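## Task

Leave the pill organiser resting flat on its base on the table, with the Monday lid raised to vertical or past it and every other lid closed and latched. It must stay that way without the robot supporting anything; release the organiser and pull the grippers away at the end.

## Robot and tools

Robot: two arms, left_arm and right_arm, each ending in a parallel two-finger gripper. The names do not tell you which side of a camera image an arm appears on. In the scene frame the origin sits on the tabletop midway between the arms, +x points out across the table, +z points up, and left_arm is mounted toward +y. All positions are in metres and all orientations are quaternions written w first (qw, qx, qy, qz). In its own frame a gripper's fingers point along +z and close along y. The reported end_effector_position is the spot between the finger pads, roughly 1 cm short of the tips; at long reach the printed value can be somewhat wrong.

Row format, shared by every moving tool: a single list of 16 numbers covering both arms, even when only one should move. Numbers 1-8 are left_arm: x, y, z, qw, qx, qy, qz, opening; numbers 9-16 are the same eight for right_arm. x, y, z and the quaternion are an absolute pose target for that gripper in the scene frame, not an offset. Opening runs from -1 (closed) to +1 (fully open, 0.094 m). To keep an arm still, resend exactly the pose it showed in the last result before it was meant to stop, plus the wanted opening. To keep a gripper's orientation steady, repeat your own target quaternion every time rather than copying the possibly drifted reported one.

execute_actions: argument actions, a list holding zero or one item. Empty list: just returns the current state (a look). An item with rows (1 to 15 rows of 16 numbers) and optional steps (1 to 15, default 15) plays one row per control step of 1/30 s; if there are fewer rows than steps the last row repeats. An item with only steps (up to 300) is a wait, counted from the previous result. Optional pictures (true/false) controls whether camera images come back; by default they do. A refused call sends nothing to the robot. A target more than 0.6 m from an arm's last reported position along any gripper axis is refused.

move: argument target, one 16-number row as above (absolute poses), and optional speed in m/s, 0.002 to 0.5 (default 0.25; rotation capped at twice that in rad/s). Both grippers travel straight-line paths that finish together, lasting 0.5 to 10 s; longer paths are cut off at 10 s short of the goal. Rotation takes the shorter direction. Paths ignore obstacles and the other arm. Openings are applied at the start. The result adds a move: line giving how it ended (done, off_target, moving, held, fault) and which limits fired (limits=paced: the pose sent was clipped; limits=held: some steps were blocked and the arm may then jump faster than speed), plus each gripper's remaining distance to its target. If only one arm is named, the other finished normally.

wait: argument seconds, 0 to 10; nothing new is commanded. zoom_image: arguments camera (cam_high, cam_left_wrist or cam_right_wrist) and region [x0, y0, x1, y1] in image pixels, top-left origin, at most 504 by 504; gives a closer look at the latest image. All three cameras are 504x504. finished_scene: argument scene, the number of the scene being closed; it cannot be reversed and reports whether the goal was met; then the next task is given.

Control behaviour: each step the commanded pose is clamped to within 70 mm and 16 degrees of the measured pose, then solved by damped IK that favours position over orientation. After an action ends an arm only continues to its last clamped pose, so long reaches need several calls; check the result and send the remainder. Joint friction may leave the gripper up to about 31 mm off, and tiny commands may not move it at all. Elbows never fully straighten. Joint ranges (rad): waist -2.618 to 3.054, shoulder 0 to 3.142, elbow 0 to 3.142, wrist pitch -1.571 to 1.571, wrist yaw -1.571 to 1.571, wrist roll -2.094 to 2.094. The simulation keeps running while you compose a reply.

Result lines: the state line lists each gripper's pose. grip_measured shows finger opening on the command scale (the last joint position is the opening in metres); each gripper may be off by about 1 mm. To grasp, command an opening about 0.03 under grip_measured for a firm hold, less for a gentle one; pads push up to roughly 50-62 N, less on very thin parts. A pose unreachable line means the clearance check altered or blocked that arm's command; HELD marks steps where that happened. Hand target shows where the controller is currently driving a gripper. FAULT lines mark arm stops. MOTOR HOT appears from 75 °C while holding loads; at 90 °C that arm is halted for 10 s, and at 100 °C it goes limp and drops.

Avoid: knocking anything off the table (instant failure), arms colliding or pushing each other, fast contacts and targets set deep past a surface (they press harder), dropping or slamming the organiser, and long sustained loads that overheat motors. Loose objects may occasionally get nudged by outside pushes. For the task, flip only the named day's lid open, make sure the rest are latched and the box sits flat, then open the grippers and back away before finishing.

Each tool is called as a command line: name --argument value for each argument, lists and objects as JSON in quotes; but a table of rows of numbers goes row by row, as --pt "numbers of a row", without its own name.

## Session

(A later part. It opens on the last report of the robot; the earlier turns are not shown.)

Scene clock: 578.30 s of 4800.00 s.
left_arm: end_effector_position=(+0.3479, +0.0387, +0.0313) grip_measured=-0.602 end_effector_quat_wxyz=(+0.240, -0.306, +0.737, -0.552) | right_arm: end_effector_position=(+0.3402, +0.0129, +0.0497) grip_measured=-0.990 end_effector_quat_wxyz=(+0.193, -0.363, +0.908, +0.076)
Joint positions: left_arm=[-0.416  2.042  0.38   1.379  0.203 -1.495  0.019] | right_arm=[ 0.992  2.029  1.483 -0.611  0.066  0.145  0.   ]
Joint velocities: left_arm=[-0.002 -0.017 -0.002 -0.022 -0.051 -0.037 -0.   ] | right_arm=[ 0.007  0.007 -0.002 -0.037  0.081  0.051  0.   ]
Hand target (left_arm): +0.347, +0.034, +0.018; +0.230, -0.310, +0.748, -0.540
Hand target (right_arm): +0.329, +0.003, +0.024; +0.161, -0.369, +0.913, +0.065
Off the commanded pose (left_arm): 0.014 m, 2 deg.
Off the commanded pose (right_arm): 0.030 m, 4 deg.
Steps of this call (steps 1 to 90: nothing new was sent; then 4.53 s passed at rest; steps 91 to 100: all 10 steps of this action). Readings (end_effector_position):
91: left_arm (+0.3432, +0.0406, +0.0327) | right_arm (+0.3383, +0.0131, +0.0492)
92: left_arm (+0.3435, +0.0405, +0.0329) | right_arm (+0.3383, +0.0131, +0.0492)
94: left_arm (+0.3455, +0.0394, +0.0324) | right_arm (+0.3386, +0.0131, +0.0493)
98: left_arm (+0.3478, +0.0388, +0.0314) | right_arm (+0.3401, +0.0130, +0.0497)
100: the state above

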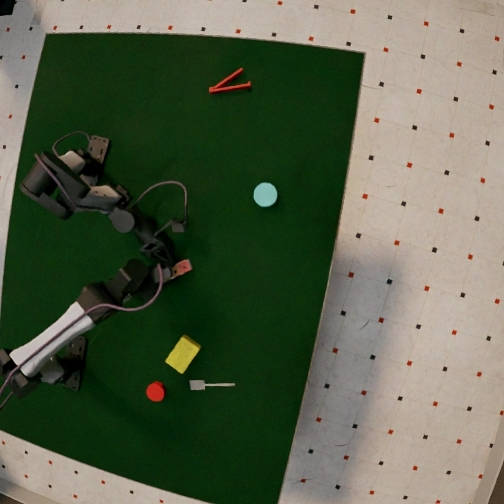

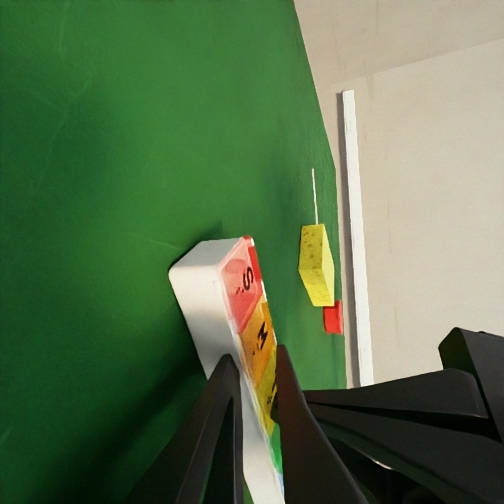

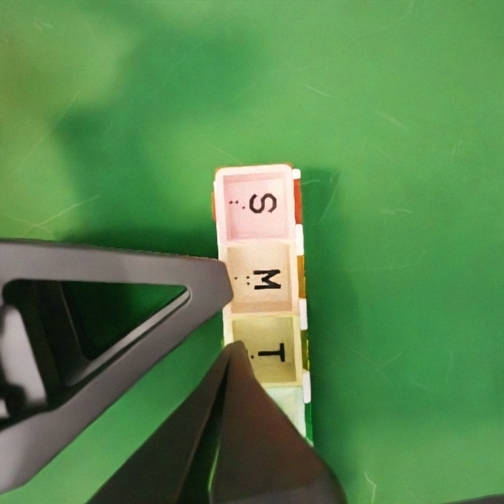

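execute_actions --actions '[{"rows":[[0.347,0.035,0.021,0.23,-0.31,0.747,-0.540,-0.65,0.329,0.003,0.024,0.161,-0.369,0.913,0.065,-1],[0.347,0.035,0.023,0.23,-0.31,0.747,-0.540,-0.65,0.329,0.003,0.024,0.161,-0.369,0.913,0.065,-1],[0.347,0.035,0.025,0.23,-0.31,0.747,-0.540,-0.7,0.329,0.003,0.024,0.161,-0.369,0.913,0.065,-1],[0.347,0.035,0.027,0.23,-0.31,0.747,-0.540,-0.7,0.329,0.003,0.024,0.161,-0.369,0.913,0.065,-1],[0.347,0.035,0.028,0.23,-0.31,0.747,-0.540,-0.7,0.329,0.003,0.024,0.161,-0.369,0.913,0.065,-1],[0.347,0.035,0.029,0.23,-0.31,0.747,-0.540,-0.7,0.329,0.003,0.024,0.161,-0.369,0.913,0.065,-1],[0.347,0.035,0.030,0.23,-0.31,0.747,-0.540,-0.7,0.329,0.003,0.024,0.161,-0.369,0.913,0.065,-1],[0.347,0.035,0.031,0.23,-0.31,0.747,-0.540,-0.7,0.329,0.003,0.024,0.161,-0.369,0.913,0.065,-1],[0.347,0.035,0.032,0.23,-0.31,0.747,-0.540,-0.7,0.329,0.003,0.024,0.161,-0.369,0.913,0.065,-1],[0.347,0.035,0.033,0.23,-0.31,0.747,-0.540,-0.7,0.329,0.003,0.024,0.161,-0.369,0.913,0.065,-1],[0.347,0.035,0.034,0.23,-0.31,0.747,-0.540,-0.7,0.329,0.003,0.024,0.161,-0.369,0.913,0.065,-1]],"steps":13}]'

zoom_image --camera "cam_left_wrist" --region '[170, 290, 330, 450]'

Scene clock: 590.93 s of 4800.00 s.
left_arm: end_effector_position=(+0.3468, +0.0397, +0.0310) grip_measured=-0.698 end_effector_quat_wxyz=(+0.234, -0.311, +0.745, -0.542) | right_arm: end_effector_position=(+0.3403, +0.0129, +0.0498) grip_measured=-0.990 end_effector_quat_wxyz=(+0.194, -0.363, +0.908, +0.076)
Joint positions: left_arm=[-0.416  2.     0.38   1.306  0.202 -1.495  0.014] | right_arm=[ 0.992  2.029  1.483 -0.611  0.066  0.145  0.   ]
Joint velocities: left_arm=[ 0.007 -0.056  0.007 -0.183 -0.022  0.007 -0.   ] | right_arm=[-0.012 -0.002 -0.007  0.007 -0.022  0.022 -0.   ]
Hand target (left_arm): +0.347, +0.035, +0.034; +0.230, -0.310, +0.747, -0.541
Hand target (right_arm): +0.329, +0.003, +0.024; +0.161, -0.369, +0.913, +0.064
Off the commanded pose (left_arm): 0.006 m, 1 deg.
Off the commanded pose (right_arm): 0.030 m, 4 deg.
Steps of this call (steps 1 to 90: nothing new was sent; then 9.20 s passed at rest; steps 91 to 103: all 13 steps of this action). Readings (end_effector_position):
91: left_arm (+0.3480, +0.0389, +0.0305) | right_arm (+0.3403, +0.0129, +0.0498)
92: left_arm (+0.3478, +0.0390, +0.0296) | right_arm (+0.3403, +0.0129, +0.0498)
94: left_arm (+0.3474, +0.0393, +0.0280) | right_arm (+0.3403, +0.0129, +0.0498)
98: left_arm (+0.3469, +0.0396, +0.0279) | right_arm (+0.3403, +0.0129, +0.0498)
103: the state above

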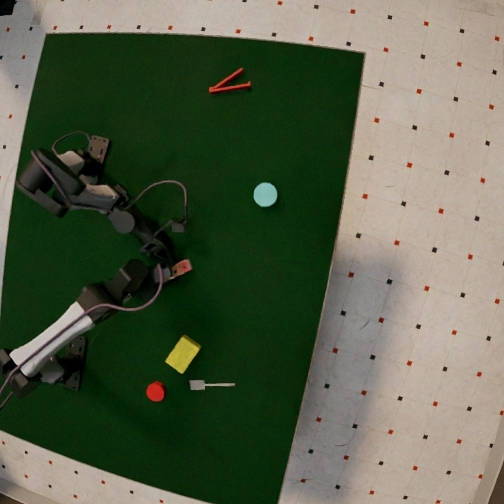

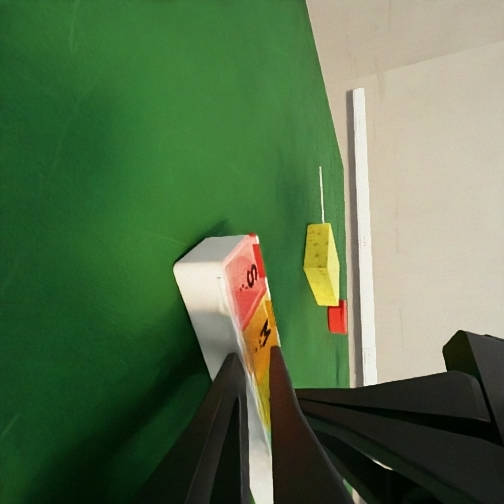

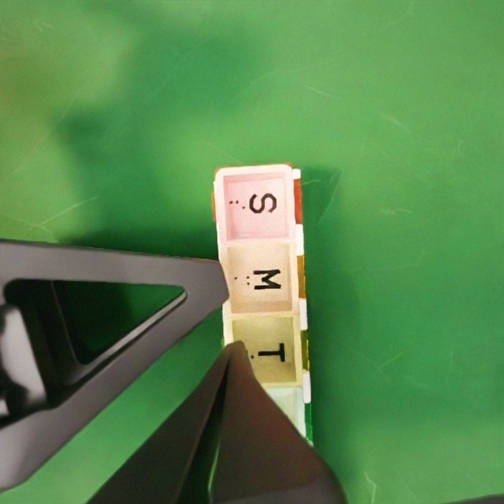

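Region (170, 290, 330, 450) of cam_left_wrist's 504x504 image, scaled by 3.150, with more detail than that image has.

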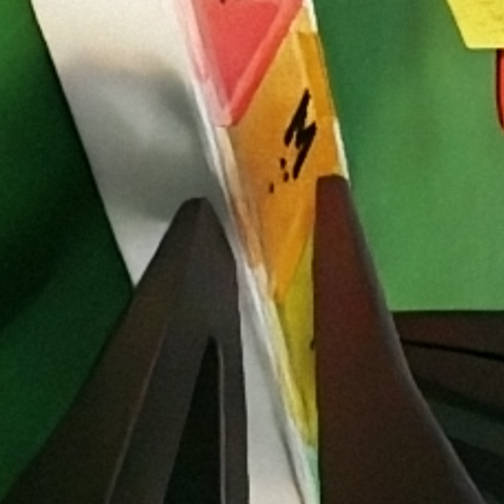

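Continue raising with a slight forward bias.

execute_actions --actions '[{"rows":[[0.348,0.034,0.035,0.23,-0.31,0.747,-0.540,-0.7,0.329,0.003,0.024,0.161,-0.369,0.913,0.065,-1],[0.348,0.034,0.036,0.23,-0.31,0.747,-0.540,-0.7,0.329,0.003,0.024,0.161,-0.369,0.913,0.065,-1],[0.348,0.034,0.037,0.23,-0.31,0.747,-0.540,-0.7,0.329,0.003,0.024,0.161,-0.369,0.913,0.065,-1],[0.348,0.034,0.038,0.23,-0.31,0.747,-0.540,-0.7,0.329,0.003,0.024,0.161,-0.369,0.913,0.065,-1],[0.348,0.034,0.039,0.23,-0.31,0.747,-0.540,-0.7,0.329,0.003,0.024,0.161,-0.369,0.913,0.065,-1],[0.348,0.034,0.040,0.23,-0.31,0.747,-0.540,-0.7,0.329,0.003,0.024,0.161,-0.369,0.913,0.065,-1],[0.348,0.034,0.041,0.23,-0.31,0.747,-0.540,-0.7,0.329,0.003,0.024,0.161,-0.369,0.913,0.065,-1],[0.348,0.034,0.042,0.23,-0.31,0.747,-0.540,-0.7,0.329,0.003,0.024,0.161,-0.369,0.913,0.065,-1]],"steps":12}]'

zoom_image --camera "cam_left_wrist" --region '[170, 290, 330, 450]'

Scene clock: 601.20 s of 4800.00 s.
left_arm: end_effector_position=(+0.3457, +0.0404, +0.0341) grip_measured=-0.698 end_effector_quat_wxyz=(+0.229, -0.315, +0.749, -0.536) | right_arm: end_effector_position=(+0.3403, +0.0131, +0.0499) grip_measured=-0.990 end_effector_quat_wxyz=(+0.194, -0.363, +0.908, +0.077)
Joint positions: left_arm=[-0.416  1.952  0.38   1.238  0.201 -1.495  0.014] | right_arm=[ 0.992  2.029  1.483 -0.61   0.066  0.145  0.   ]
Joint velocities: left_arm=[-0.007 -0.046  0.017 -0.139  0.007 -0.037 -0.   ] | right_arm=[ 0.002  0.012  0.012 -0.051 -0.022  0.007 -0.   ]
Hand target (left_arm): +0.348, +0.034, +0.042; +0.230, -0.310, +0.747, -0.541
Hand target (right_arm): +0.329, +0.003, +0.024; +0.161, -0.369, +0.913, +0.065
Off the commanded pose (left_arm): 0.010 m, 1 deg.
Off the commanded pose (right_arm): 0.030 m, 4 deg.
Steps of this call (steps 1 to 90: nothing new was sent; then 6.87 s passed at rest; steps 91 to 102: all 12 steps of this action). Readings (end_effector_position):
91: left_arm (+0.3460, +0.0402, +0.0284) | right_arm (+0.3403, +0.0129, +0.0498)
92: left_arm (+0.3458, +0.0403, +0.0279) | right_arm (+0.3403, +0.0129, +0.0498)
94: left_arm (+0.3455, +0.0405, +0.0277) | right_arm (+0.3403, +0.0129, +0.0498)
98: left_arm (+0.3461, +0.0402, +0.0339) | right_arm (+0.3403, +0.0130, +0.0498)
102: the state above

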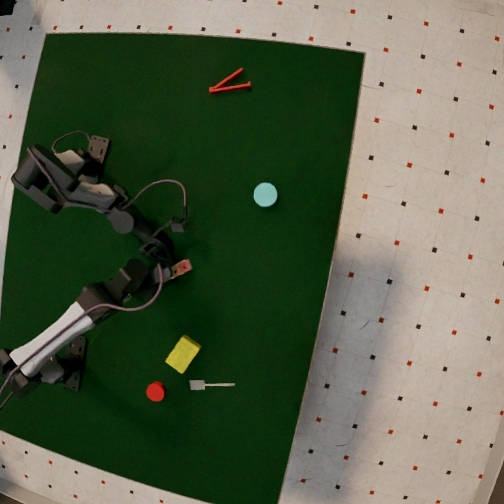

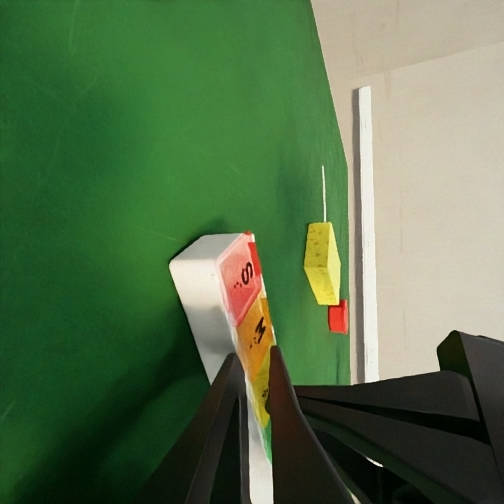

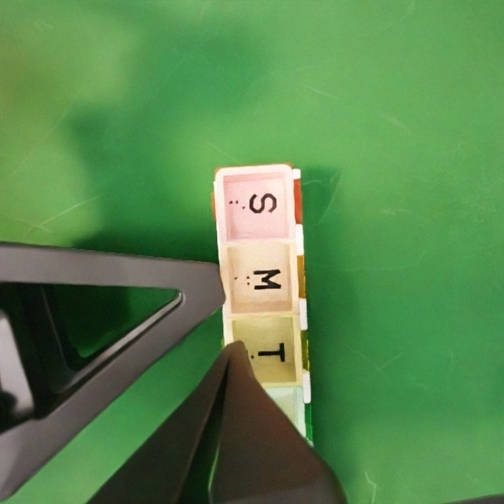

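Region (170, 290, 330, 450) of cam_left_wrist's 504x504 image, scaled by 3.150, with more detail than that image has.

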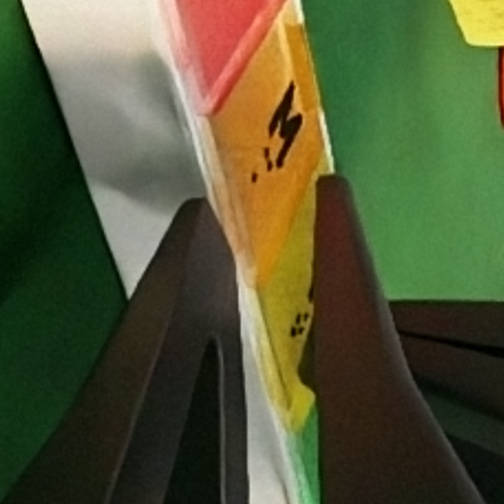

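execute_actions --actions '[{"rows":[[0.349,0.033,0.043,0.23,-0.31,0.747,-0.540,-0.7,0.329,0.003,0.022,0.161,-0.369,0.913,0.065,-1],[0.349,0.033,0.044,0.23,-0.31,0.747,-0.540,-0.7,0.329,0.003,0.022,0.161,-0.369,0.913,0.065,-1],[0.349,0.033,0.045,0.23,-0.31,0.747,-0.540,-0.7,0.329,0.003,0.022,0.161,-0.369,0.913,0.065,-1],[0.350,0.032,0.046,0.23,-0.31,0.747,-0.540,-0.7,0.329,0.003,0.022,0.161,-0.369,0.913,0.065,-1],[0.350,0.032,0.047,0.23,-0.31,0.747,-0.540,-0.7,0.329,0.003,0.022,0.161,-0.369,0.913,0.065,-1],[0.350,0.032,0.048,0.23,-0.31,0.747,-0.540,-0.7,0.329,0.003,0.022,0.161,-0.369,0.913,0.065,-1],[0.350,0.032,0.049,0.23,-0.31,0.747,-0.540,-0.7,0.329,0.003,0.022,0.161,-0.369,0.913,0.065,-1],[0.350,0.032,0.050,0.23,-0.31,0.747,-0.540,-0.7,0.329,0.003,0.022,0.161,-0.369,0.913,0.065,-1]],"steps":12}]'

zoom_image --camera "cam_left_wrist" --region '[170, 290, 330, 450]'

Scene clock: 611.60 s of 4800.00 s.
left_arm: end_effector_position=(+0.3490, +0.0366, +0.0467) grip_measured=-0.698 end_effector_quat_wxyz=(+0.233, -0.311, +0.746, -0.542) | right_arm: end_effector_position=(+0.3403, +0.0129, +0.0491) grip_measured=-0.990 end_effector_quat_wxyz=(+0.194, -0.363, +0.908, +0.076)
Joint positions: left_arm=[-0.42   1.905  0.396  1.193  0.2   -1.495  0.014] | right_arm=[ 0.992  2.029  1.48  -0.606  0.067  0.145  0.   ]
Joint velocities: left_arm=[-0.022 -0.027  0.012 -0.022  0.037  0.022 -0.001] | right_arm=[-0.007  0.002 -0.027 -0.037  0.051 -0.022  0.   ]
Hand target (left_arm): +0.350, +0.032, +0.050; +0.231, -0.310, +0.747, -0.541
Hand target (right_arm): +0.329, +0.003, +0.022; +0.161, -0.369, +0.913, +0.064
Off the commanded pose (left_arm): 0.006 m, 0 deg.
Off the commanded pose (right_arm): 0.031 m, 4 deg.
Steps of this call (steps 1 to 90: nothing new was sent; then 7.00 s passed at rest; steps 91 to 102: all 12 steps of this action). Readings (end_effector_position):
91: left_arm (+0.3456, +0.0405, +0.0339) | right_arm (+0.3402, +0.0129, +0.0494)
92: left_arm (+0.3455, +0.0406, +0.0335) | right_arm (+0.3401, +0.0128, +0.0490)
94: left_arm (+0.3452, +0.0408, +0.0334) | right_arm (+0.3401, +0.0128, +0.0490)
98: left_arm (+0.3476, +0.0392, +0.0404) | right_arm (+0.3403, +0.0129, +0.0491)
102: the state above

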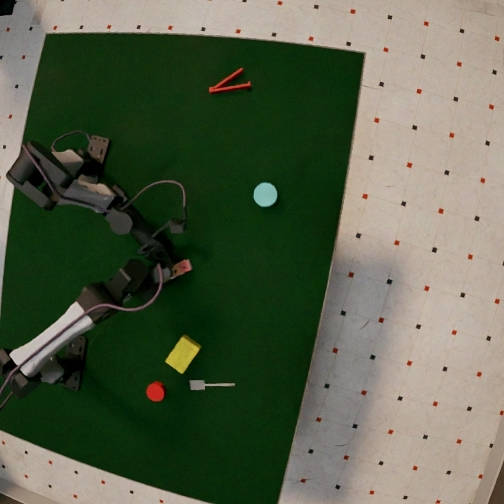

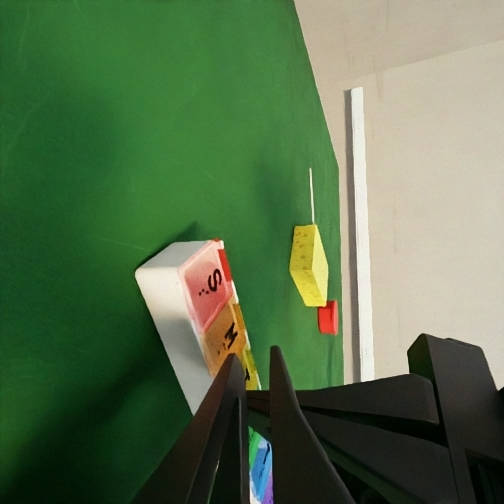

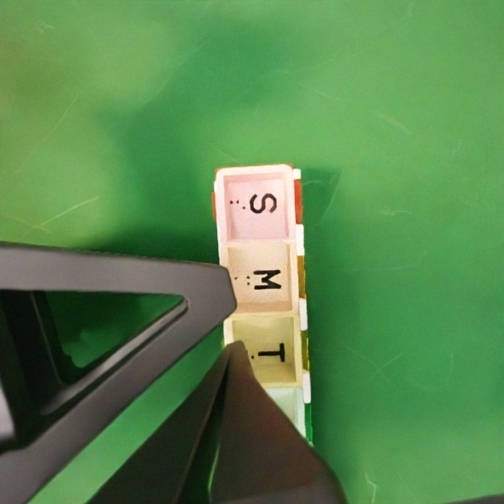

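Region (170, 290, 330, 450) of cam_left_wrist's 504x504 image, scaled by 3.150, with more detail than that image has.

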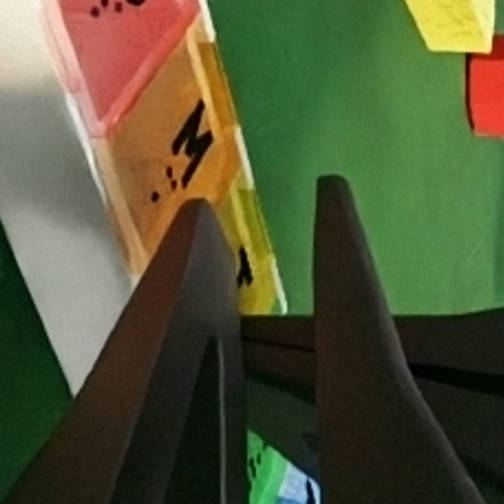

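execute_actions --actions '[{"rows":[[0.348,0.038,0.050,0.23,-0.31,0.747,-0.540,-0.6,0.329,0.003,0.024,0.161,-0.369,0.913,0.065,-1],[0.345,0.044,0.050,0.23,-0.31,0.747,-0.540,-0.6,0.329,0.003,0.024,0.161,-0.369,0.913,0.065,-1],[0.343,0.050,0.048,0.23,-0.31,0.747,-0.540,-0.6,0.329,0.003,0.024,0.161,-0.369,0.913,0.065,-1],[0.342,0.055,0.046,0.23,-0.31,0.747,-0.540,-0.6,0.329,0.003,0.024,0.161,-0.369,0.913,0.065,-1],[0.341,0.059,0.044,0.23,-0.31,0.747,-0.540,-0.6,0.329,0.003,0.024,0.161,-0.369,0.913,0.065,-1],[0.341,0.060,0.040,0.23,-0.31,0.747,-0.540,-0.6,0.329,0.003,0.024,0.161,-0.369,0.913,0.065,-1],[0.341,0.060,0.036,0.23,-0.31,0.747,-0.540,-0.6,0.329,0.003,0.024,0.161,-0.369,0.913,0.065,-1],[0.341,0.060,0.032,0.23,-0.31,0.747,-0.540,-0.6,0.329,0.003,0.024,0.161,-0.369,0.913,0.065,-1],[0.341,0.060,0.028,0.23,-0.31,0.747,-0.540,-0.6,0.329,0.003,0.024,0.161,-0.369,0.913,0.065,-1],[0.341,0.060,0.024,0.23,-0.31,0.747,-0.540,-0.6,0.329,0.003,0.024,0.161,-0.369,0.913,0.065,-1],[0.341,0.060,0.020,0.23,-0.31,0.747,-0.540,-0.6,0.329,0.003,0.024,0.161,-0.369,0.913,0.065,-1]],"steps":15}]'

zoom_image --camera "cam_right_wrist" --region '[120, 150, 340, 370]'

Scene clock: 632.57 s of 4800.00 s.
left_arm: end_effector_position=(+0.3443, +0.0564, +0.0258) grip_measured=-0.603 end_effector_quat_wxyz=(+0.230, -0.314, +0.747, -0.539) | right_arm: end_effector_position=(+0.3403, +0.0129, +0.0491) grip_measured=-0.990 end_effector_quat_wxyz=(+0.194, -0.363, +0.908, +0.076)
Joint positions: left_arm=[-0.362  2.004  0.342  1.333  0.253 -1.48   0.019] | right_arm=[ 0.992  2.029  1.48  -0.606  0.067  0.145  0.   ]
Joint velocities: left_arm=[ 0.002  0.09  -0.002  0.271  0.007 -0.11  -0.001] | right_arm=[-0.012 -0.007 -0.002  0.066 -0.037 -0.037 -0.   ]
Hand target (left_arm): +0.341, +0.060, +0.021; +0.229, -0.311, +0.748, -0.539
Hand target (right_arm): +0.329, +0.003, +0.024; +0.161, -0.369, +0.913, +0.065
Off the commanded pose (left_arm): 0.008 m, 0 deg.
Off the commanded pose (right_arm): 0.029 m, 4 deg.
Steps of this call (steps 1 to 90: nothing new was sent; then 17.47 s passed at rest; steps 91 to 105: all 15 steps of this action). Readings (end_effector_position):
91: left_arm (+0.3483, +0.0371, +0.0440) | right_arm (+0.3403, +0.0129, +0.0491)
92: left_arm (+0.3484, +0.0371, +0.0447) | right_arm (+0.3403, +0.0129, +0.0491)
94: left_arm (+0.3473, +0.0408, +0.0459) | right_arm (+0.3403, +0.0129, +0.0491)
98: left_arm (+0.3460, +0.0563, +0.0425) | right_arm (+0.3403, +0.0129, +0.0491)
105: the state above

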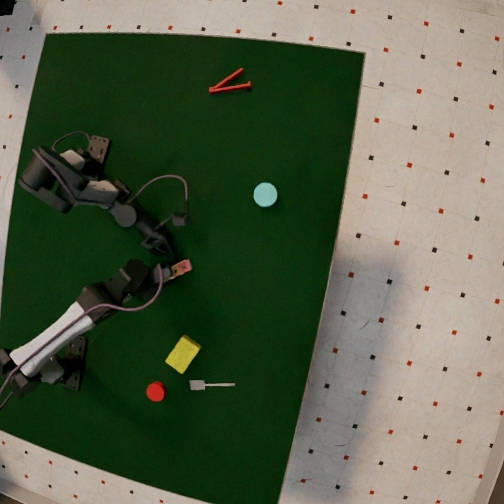

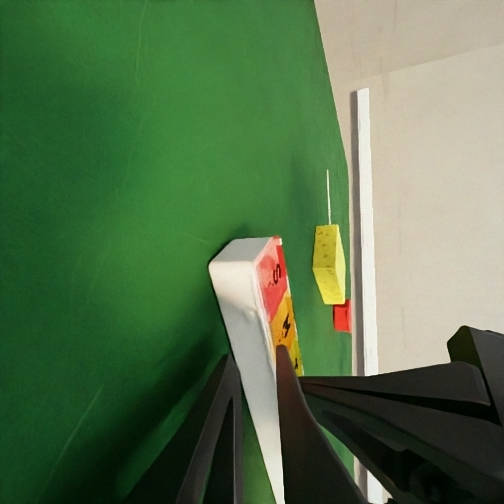

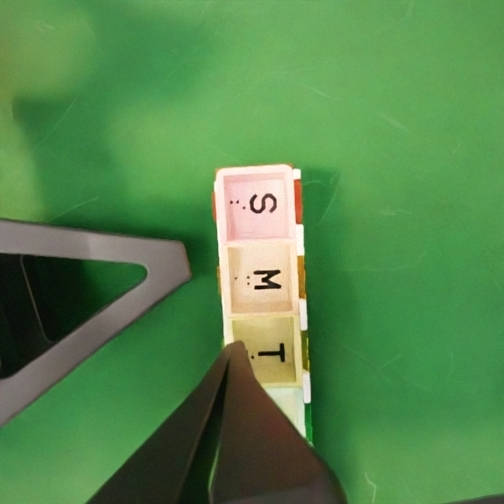

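Region (120, 150, 340, 370) of cam_right_wrist's 504x504 image, scaled by 2.291, with more detail than that image has.

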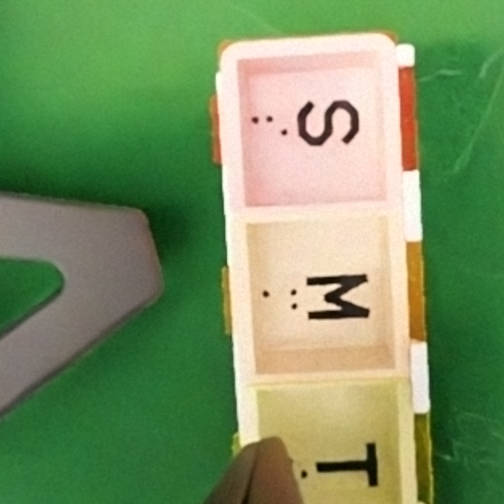

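execute_actions --actions '[{"rows":[[0.342,0.056,0.019,0.23,-0.31,0.747,-0.540,-0.6,0.329,0.003,0.024,0.161,-0.369,0.913,0.065,-1],[0.343,0.054,0.019,0.23,-0.31,0.747,-0.540,-0.6,0.329,0.003,0.024,0.161,-0.369,0.913,0.065,-1],[0.344,0.052,0.019,0.23,-0.31,0.747,-0.540,-0.6,0.329,0.003,0.024,0.161,-0.369,0.913,0.065,-1],[0.345,0.050,0.019,0.23,-0.31,0.747,-0.540,-0.6,0.329,0.003,0.024,0.161,-0.369,0.913,0.065,-1],[0.346,0.048,0.019,0.23,-0.31,0.747,-0.540,-0.6,0.329,0.003,0.024,0.161,-0.369,0.913,0.065,-1],[0.347,0.047,0.019,0.23,-0.31,0.747,-0.540,-0.6,0.329,0.003,0.024,0.161,-0.369,0.913,0.065,-1],[0.348,0.046,0.019,0.23,-0.31,0.747,-0.540,-0.6,0.329,0.003,0.024,0.161,-0.369,0.913,0.065,-1],[0.349,0.045,0.019,0.23,-0.31,0.747,-0.540,-0.6,0.329,0.003,0.024,0.161,-0.369,0.913,0.065,-1]],"steps":13}]'

Scene clock: 643.10 s of 4800.00 s.
left_arm: end_effector_position=(+0.3489, +0.0480, +0.0315) grip_measured=-0.603 end_effector_quat_wxyz=(+0.239, -0.303, +0.739, -0.552) | right_arm: end_effector_position=(+0.3403, +0.0129, +0.0491) grip_measured=-0.990 end_effector_quat_wxyz=(+0.194, -0.363, +0.908, +0.076)
Joint positions: left_arm=[-0.378  2.032  0.365  1.377  0.244 -1.479  0.019] | right_arm=[ 0.992  2.029  1.48  -0.606  0.067  0.145  0.   ]
Joint velocities: left_arm=[-0.017 -0.007 -0.007  0.022 -0.037 -0.007  0.   ] | right_arm=[-0.002 -0.007  0.007 -0.007 -0.022 -0.007  0.   ]
Hand target (left_arm): +0.349, +0.045, +0.019; +0.230, -0.310, +0.748, -0.540
Hand target (right_arm): +0.329, +0.003, +0.024; +0.161, -0.369, +0.913, +0.065
Off the commanded pose (left_arm): 0.013 m, 2 deg.
Off the commanded pose (right_arm): 0.029 m, 4 deg.
Steps of this call (steps 1 to 90: nothing new was sent; then 7.10 s passed at rest; steps 91 to 103: all 13 steps of this action). Readings (end_effector_position):
91: left_arm (+0.3459, +0.0543, +0.0335) | right_arm (+0.3403, +0.0129, +0.0491)
92: left_arm (+0.3458, +0.0544, +0.0327) | right_arm (+0.3403, +0.0129, +0.0491)
94: left_arm (+0.3454, +0.0547, +0.0297) | right_arm (+0.3403, +0.0129, +0.0491)
98: left_arm (+0.3460, +0.0507, +0.0290) | right_arm (+0.3403, +0.0129, +0.0491)
103: the state above

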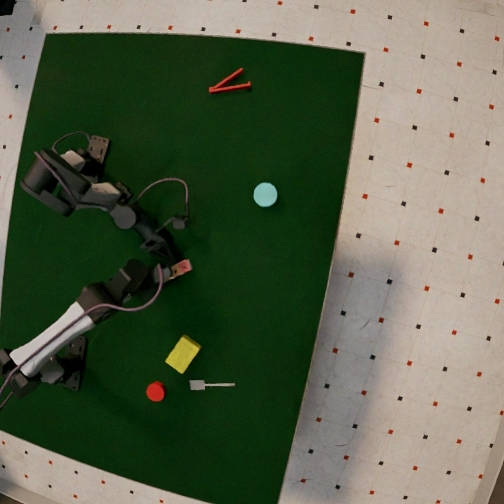

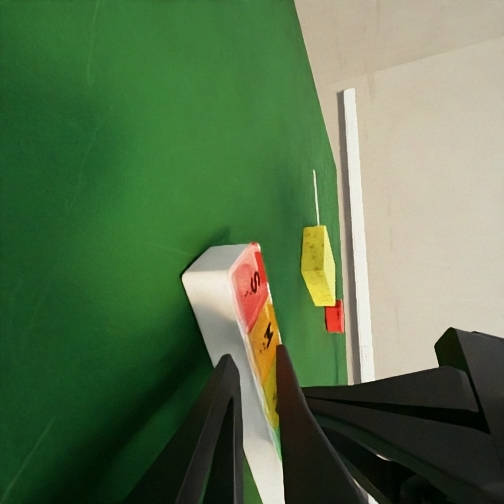

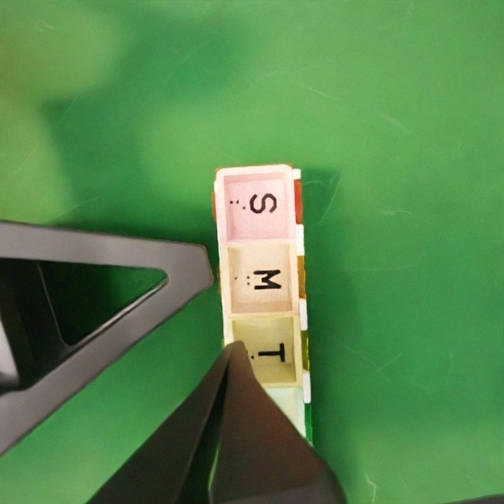

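execute_actions --actions '[{"rows":[[0.350,0.044,0.018,0.23,-0.31,0.747,-0.540,-0.6,0.329,0.003,0.024,0.161,-0.369,0.913,0.065,-1],[0.351,0.043,0.018,0.23,-0.31,0.747,-0.540,-0.6,0.329,0.003,0.024,0.161,-0.369,0.913,0.065,-1],[0.352,0.042,0.018,0.23,-0.31,0.747,-0.540,-0.6,0.329,0.003,0.024,0.161,-0.369,0.913,0.065,-1],[0.353,0.041,0.018,0.23,-0.31,0.747,-0.540,-0.6,0.329,0.003,0.024,0.161,-0.369,0.913,0.065,-1],[0.3535,0.040,0.018,0.23,-0.31,0.747,-0.540,-0.6,0.329,0.003,0.024,0.161,-0.369,0.913,0.065,-1]],"steps":10}]'

zoom_image --camera "cam_left_wrist" --region '[170, 290, 330, 450]'

Scene clock: 650.10 s of 4800.00 s.
left_arm: end_effector_position=(+0.3537, +0.0433, +0.0323) grip_measured=-0.603 end_effector_quat_wxyz=(+0.242, -0.301, +0.738, -0.553) | right_arm: end_effector_position=(+0.3403, +0.0129, +0.0491) grip_measured=-0.990 end_effector_quat_wxyz=(+0.194, -0.363, +0.908, +0.076)
Joint positions: left_arm=[-0.386  2.043  0.389  1.371  0.236 -1.479  0.019] | right_arm=[ 0.992  2.029  1.48  -0.606  0.067  0.145  0.   ]
Joint velocities: left_arm=[-0.012  0.012  0.002  0.051 -0.007  0.022 -0.001] | right_arm=[ 0.007 -0.002 -0.002 -0.007 -0.007 -0.066  0.   ]
Hand target (left_arm): +0.353, +0.041, +0.019; +0.230, -0.310, +0.747, -0.540
Hand target (right_arm): +0.329, +0.003, +0.024; +0.161, -0.369, +0.913, +0.065
Off the commanded pose (left_arm): 0.015 m, 2 deg.
Off the commanded pose (right_arm): 0.029 m, 4 deg.
Steps of this call (steps 1 to 90: nothing new was sent; then 3.67 s passed at rest; steps 91 to 100: all 10 steps of this action). Readings (end_effector_position):
91: left_arm (+0.3493, +0.0484, +0.0315) | right_arm (+0.3403, +0.0129, +0.0491)
92: left_arm (+0.3493, +0.0484, +0.0315) | right_arm (+0.3403, +0.0129, +0.0491)
94: left_arm (+0.3509, +0.0476, +0.0319) | right_arm (+0.3403, +0.0129, +0.0491)
98: left_arm (+0.3537, +0.0436, +0.0325) | right_arm (+0.3403, +0.0129, +0.0491)
100: the state above

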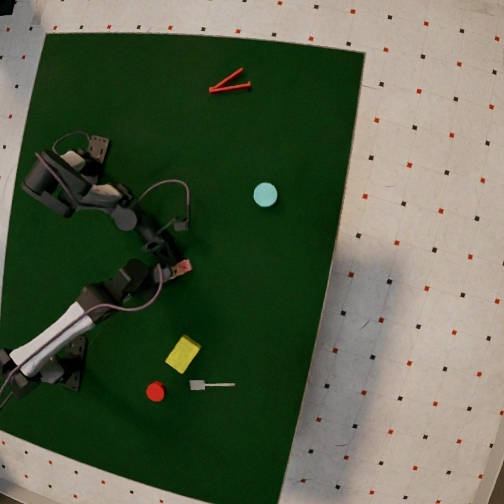

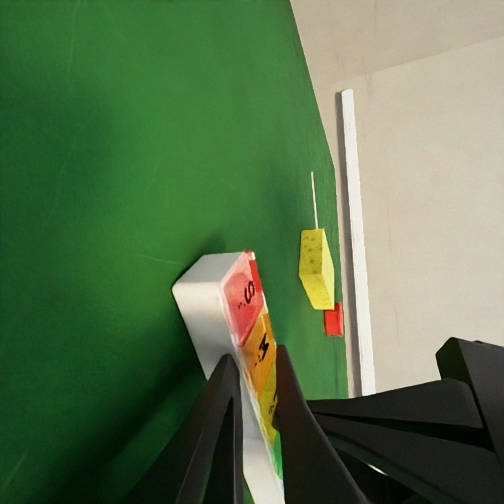

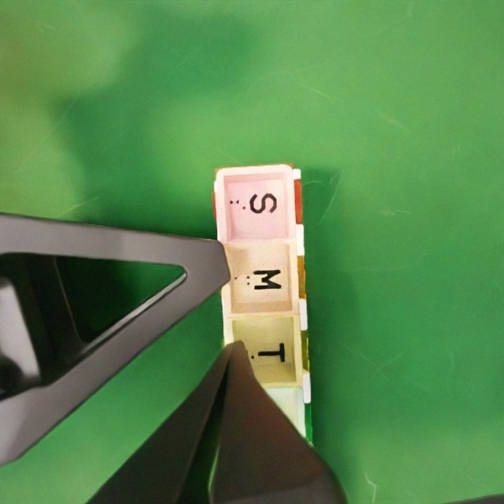

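Region (170, 290, 330, 450) of cam_left_wrist's 504x504 image, scaled by 3.150, with more detail than that image has.

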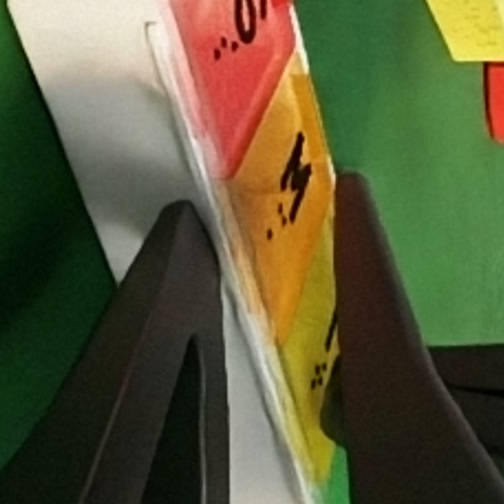

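execute_actions --actions '[{"rows":[[0.354,0.039,0.018,0.23,-0.31,0.747,-0.540,-0.6,0.329,0.003,0.023,0.161,-0.369,0.913,0.065,-1],[0.354,0.039,0.018,0.23,-0.31,0.747,-0.540,-0.7,0.329,0.003,0.023,0.161,-0.369,0.913,0.065,-1],[0.354,0.039,0.018,0.23,-0.31,0.747,-0.540,-0.7,0.329,0.003,0.023,0.161,-0.369,0.913,0.065,-1],[0.354,0.039,0.019,0.23,-0.31,0.747,-0.540,-0.7,0.329,0.003,0.023,0.161,-0.369,0.913,0.065,-1],[0.354,0.039,0.020,0.23,-0.31,0.747,-0.540,-0.8,0.329,0.003,0.023,0.161,-0.369,0.913,0.065,-1],[0.354,0.039,0.020,0.23,-0.31,0.747,-0.540,-0.8,0.329,0.003,0.023,0.161,-0.369,0.913,0.065,-1],[0.354,0.039,0.021,0.23,-0.31,0.747,-0.540,-0.8,0.329,0.003,0.023,0.161,-0.369,0.913,0.065,-1],[0.354,0.039,0.021,0.23,-0.31,0.747,-0.540,-0.9,0.329,0.003,0.023,0.161,-0.369,0.913,0.065,-1],[0.354,0.039,0.022,0.23,-0.31,0.747,-0.540,-0.9,0.329,0.003,0.023,0.161,-0.369,0.913,0.065,-1],[0.354,0.039,0.022,0.23,-0.31,0.747,-0.540,-0.9,0.329,0.003,0.023,0.161,-0.369,0.913,0.065,-1],[0.354,0.039,0.023,0.23,-0.31,0.747,-0.540,-1,0.329,0.003,0.023,0.161,-0.369,0.913,0.065,-1]],"steps":15}]'

zoom_image --camera "cam_left_wrist" --region '[170, 290, 330, 450]'

zoom_image --camera "cam_right_wrist" --region '[120, 150, 340, 370]'

Scene clock: 664.63 s of 4800.00 s.
left_arm: end_effector_position=(+0.3540, +0.0458, +0.0272) grip_measured=-0.981 end_effector_quat_wxyz=(+0.236, -0.316, +0.739, -0.546) | right_arm: end_effector_position=(+0.3416, +0.0143, +0.0501) grip_measured=-0.990 end_effector_quat_wxyz=(+0.198, -0.362, +0.907, +0.078)
Joint positions: left_arm=[-0.386  2.043  0.389  1.351  0.222 -1.498  0.001] | right_arm=[ 0.992  2.028  1.48  -0.598  0.068  0.145  0.   ]
Joint velocities: left_arm=[-0.002  0.012  0.007 -0.066 -0.022 -0.007 -0.   ] | right_arm=[-0.002 -0.002 -0.017 -0.022 -0.037 -0.037 -0.   ]
Hand target (left_arm): +0.354, +0.039, +0.023; +0.230, -0.310, +0.747, -0.541
Hand target (right_arm): +0.329, +0.003, +0.023; +0.161, -0.369, +0.913, +0.065
Off the commanded pose (left_arm): 0.008 m, 2 deg.
Off the commanded pose (right_arm): 0.032 m, 5 deg.
Steps of this call (steps 1 to 90: nothing new was sent; then 11.03 s passed at rest; steps 91 to 105: all 15 steps of this action). Readings (end_effector_position):
91: left_arm (+0.3537, +0.0437, +0.0314) | right_arm (+0.3403, +0.0129, +0.0491)
92: left_arm (+0.3537, +0.0438, +0.0313) | right_arm (+0.3403, +0.0129, +0.0491)
94: left_arm (+0.3536, +0.0439, +0.0305) | right_arm (+0.3403, +0.0129, +0.0491)
98: left_arm (+0.3533, +0.0446, +0.0281) | right_arm (+0.3405, +0.0131, +0.0492)
105: the state above

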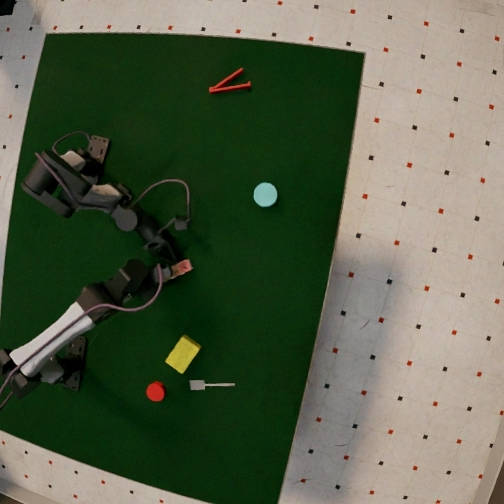

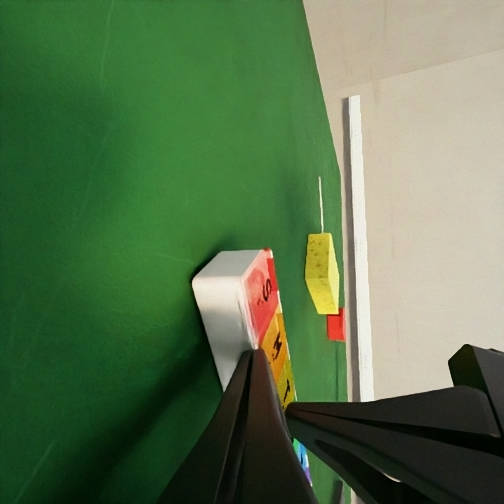

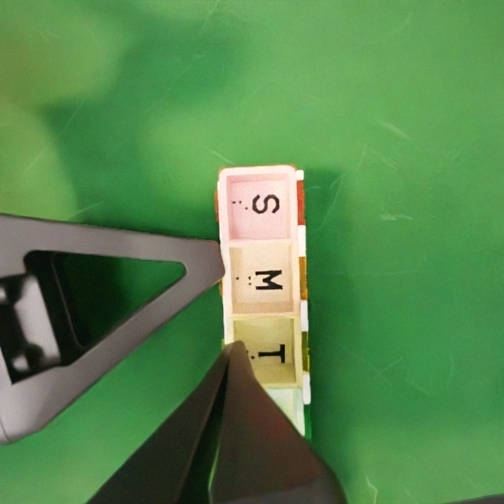

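Region (170, 290, 330, 450) of cam_left_wrist's 504x504 image, scaled by 3.150, with more detail than that image has.

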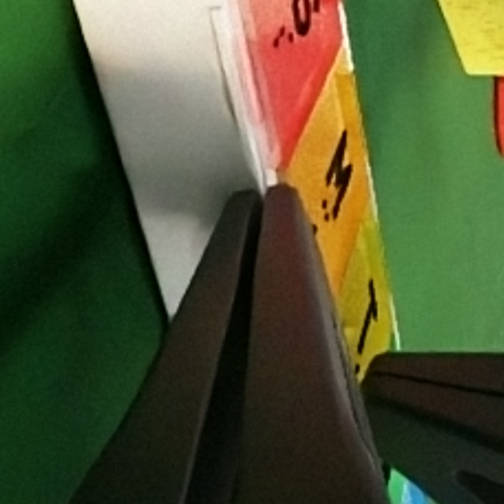

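Region (120, 150, 340, 370) of cam_right_wrist's 504x504 image, scaled by 2.291, with more detail than that image has.

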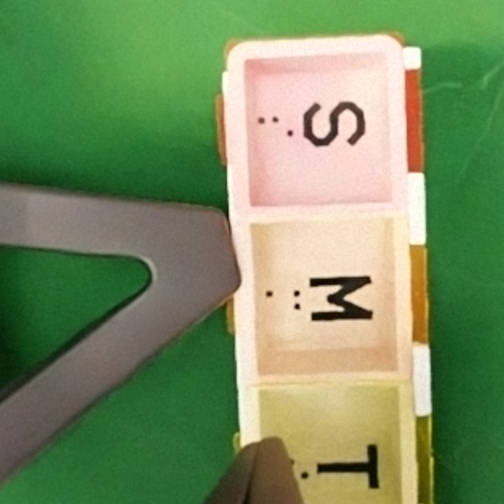

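execute_actions --actions '[{"rows":[[0.353,0.041,0.020,0.23,-0.31,0.747,-0.540,-0.75,0.329,0.003,0.024,0.161,-0.369,0.913,0.065,-1],[0.352,0.042,0.020,0.23,-0.31,0.747,-0.540,-0.75,0.329,0.003,0.024,0.161,-0.369,0.913,0.065,-1],[0.351,0.043,0.020,0.23,-0.31,0.747,-0.540,-0.75,0.329,0.003,0.024,0.161,-0.369,0.913,0.065,-1],[0.349,0.043,0.020,0.23,-0.31,0.747,-0.540,-0.75,0.329,0.003,0.024,0.161,-0.369,0.913,0.065,-1],[0.348,0.043,0.020,0.23,-0.31,0.747,-0.540,-0.75,0.329,0.003,0.024,0.161,-0.369,0.913,0.065,-1],[0.347,0.042,0.020,0.23,-0.31,0.747,-0.540,-0.75,0.329,0.003,0.024,0.161,-0.369,0.913,0.065,-1],[0.346,0.041,0.020,0.23,-0.31,0.747,-0.540,-0.75,0.329,0.003,0.024,0.161,-0.369,0.913,0.065,-1],[0.346,0.040,0.020,0.23,-0.31,0.747,-0.540,-0.75,0.329,0.003,0.024,0.161,-0.369,0.913,0.065,-1],[0.346,0.039,0.020,0.23,-0.31,0.747,-0.540,-0.75,0.329,0.003,0.024,0.161,-0.369,0.913,0.065,-1]],"steps":14}]'

zoom_image --camera "cam_right_wrist" --region '[120, 150, 340, 370]'

Scene clock: 679.00 s of 4800.00 s.
left_arm: end_effector_position=(+0.3527, +0.0431, +0.0280) grip_measured=-0.752 end_effector_quat_wxyz=(+0.239, -0.314, +0.739, -0.546) | right_arm: end_effector_position=(+0.3414, +0.0145, +0.0497) grip_measured=-0.990 end_effector_quat_wxyz=(+0.198, -0.362, +0.907, +0.079)
Joint positions: left_arm=[-0.399  2.043  0.389  1.355  0.208 -1.497  0.012] | right_arm=[ 0.992  2.029  1.48  -0.597  0.066  0.145  0.   ]
Joint velocities: left_arm=[-0.007  0.002  0.002 -0.007 -0.007  0.007 -0.   ] | right_arm=[-0.002 -0.012 -0.007 -0.007 -0.007  0.022 -0.001]
Hand target (left_arm): +0.346, +0.039, +0.020; +0.230, -0.310, +0.748, -0.540
Hand target (right_arm): +0.329, +0.003, +0.025; +0.161, -0.369, +0.913, +0.065
Off the commanded pose (left_arm): 0.011 m, 2 deg.
Off the commanded pose (right_arm): 0.031 m, 5 deg.
Steps of this call (steps 1 to 90: nothing new was sent; then 10.90 s passed at rest; steps 91 to 104: all 14 steps of this action). Readings (end_effector_position):
91: left_arm (+0.3541, +0.0458, +0.0274) | right_arm (+0.3416, +0.0143, +0.0501)
92: left_arm (+0.3541, +0.0458, +0.0276) | right_arm (+0.3415, +0.0143, +0.0497)
94: left_arm (+0.3541, +0.0456, +0.0278) | right_arm (+0.3414, +0.0145, +0.0497)
98: left_arm (+0.3529, +0.0438, +0.0279) | right_arm (+0.3414, +0.0146, +0.0497)
104: the state above

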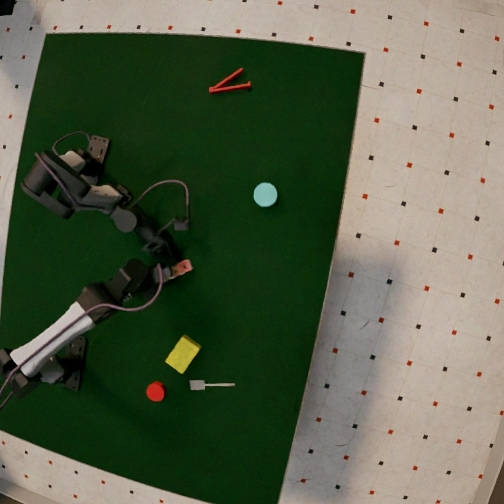

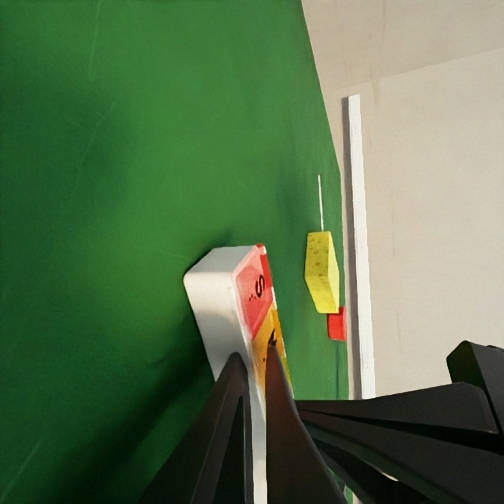

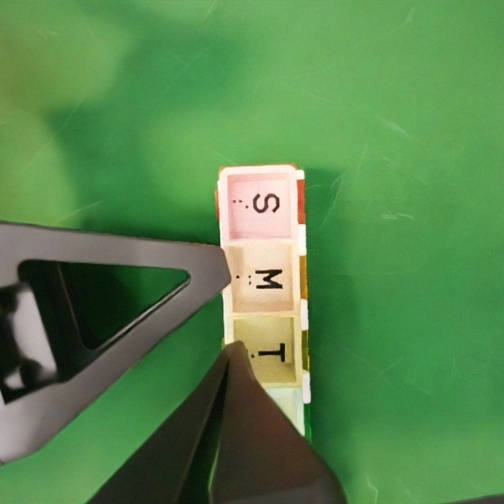

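Region (120, 150, 340, 370) of cam_right_wrist's 504x504 image, scaled by 2.291, with more detail than that image has.

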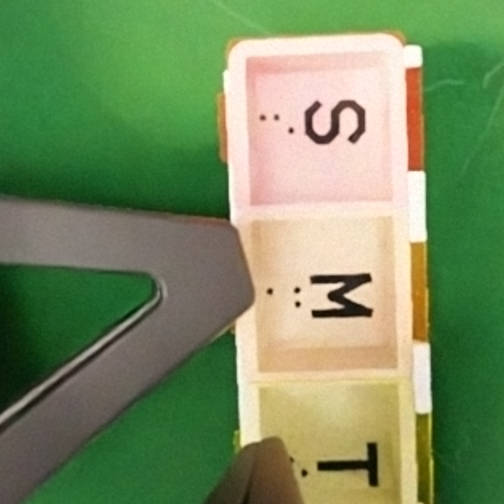

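execute_actions --actions '[{"rows":[[0.346,0.038,0.020,0.23,-0.31,0.747,-0.540,-0.75,0.329,0.003,0.024,0.161,-0.369,0.913,0.065,-1],[0.346,0.037,0.020,0.23,-0.31,0.747,-0.540,-0.75,0.329,0.003,0.024,0.161,-0.369,0.913,0.065,-1],[0.345,0.036,0.020,0.23,-0.31,0.747,-0.540,-0.75,0.329,0.003,0.024,0.161,-0.369,0.913,0.065,-1],[0.345,0.035,0.020,0.23,-0.31,0.747,-0.540,-0.75,0.329,0.003,0.024,0.161,-0.369,0.913,0.065,-1]],"steps":9}]'

zoom_image --camera "cam_right_wrist" --region '[120, 150, 340, 370]'

Scene clock: 690.13 s of 4800.00 s.
left_arm: end_effector_position=(+0.3524, +0.0417, +0.0281) grip_measured=-0.752 end_effector_quat_wxyz=(+0.244, -0.315, +0.738, -0.544) | right_arm: end_effector_position=(+0.3419, +0.0142, +0.0498) grip_measured=-0.990 end_effector_quat_wxyz=(+0.199, -0.362, +0.907, +0.078)
Joint positions: left_arm=[-0.412  2.043  0.389  1.356  0.185 -1.497  0.012] | right_arm=[ 0.992  2.029  1.48  -0.597  0.069  0.145  0.   ]
Joint velocities: left_arm=[-0.017 -0.007  0.007 -0.037 -0.037  0.066  0.   ] | right_arm=[-0.017  0.007 -0.002 -0.007  0.022  0.037  0.   ]
Hand target (left_arm): +0.345, +0.035, +0.020; +0.230, -0.310, +0.748, -0.540
Hand target (right_arm): +0.329, +0.003, +0.024; +0.161, -0.369, +0.913, +0.064
Off the commanded pose (left_arm): 0.013 m, 2 deg.
Off the commanded pose (right_arm): 0.031 m, 5 deg.
Steps of this call (steps 1 to 90: nothing new was sent; then 7.83 s passed at rest; steps 91 to 99: all 9 steps of this action). Readings (end_effector_position):
91: left_arm (+0.3528, +0.0431, +0.0280) | right_arm (+0.3415, +0.0145, +0.0497)
92: left_arm (+0.3527, +0.0429, +0.0279) | right_arm (+0.3415, +0.0145, +0.0497)
94: left_arm (+0.3526, +0.0425, +0.0280) | right_arm (+0.3416, +0.0144, +0.0497)
98: left_arm (+0.3524, +0.0417, +0.0281) | right_arm (+0.3419, +0.0142, +0.0498)
99: the state above

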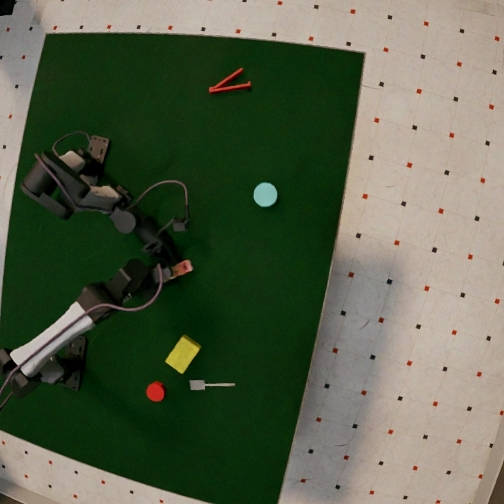

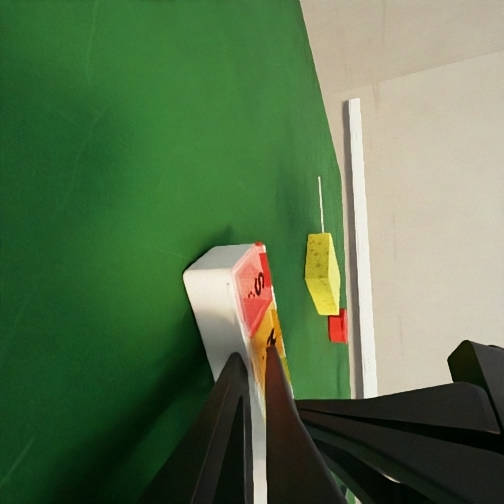

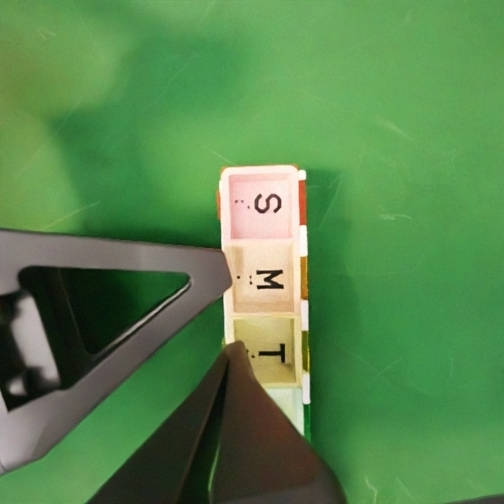

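Region (120, 150, 340, 370) of cam_right_wrist's 504x504 image, scaled by 2.291, with more detail than that image has.

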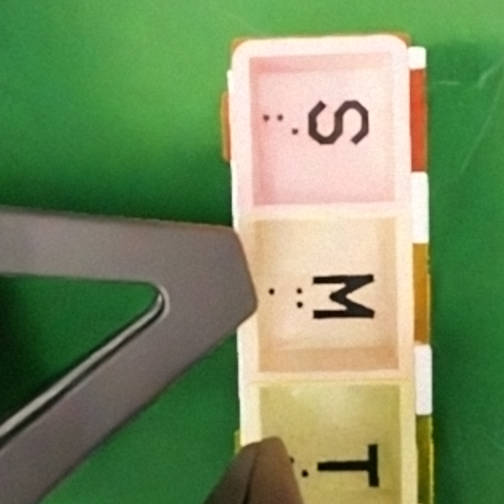

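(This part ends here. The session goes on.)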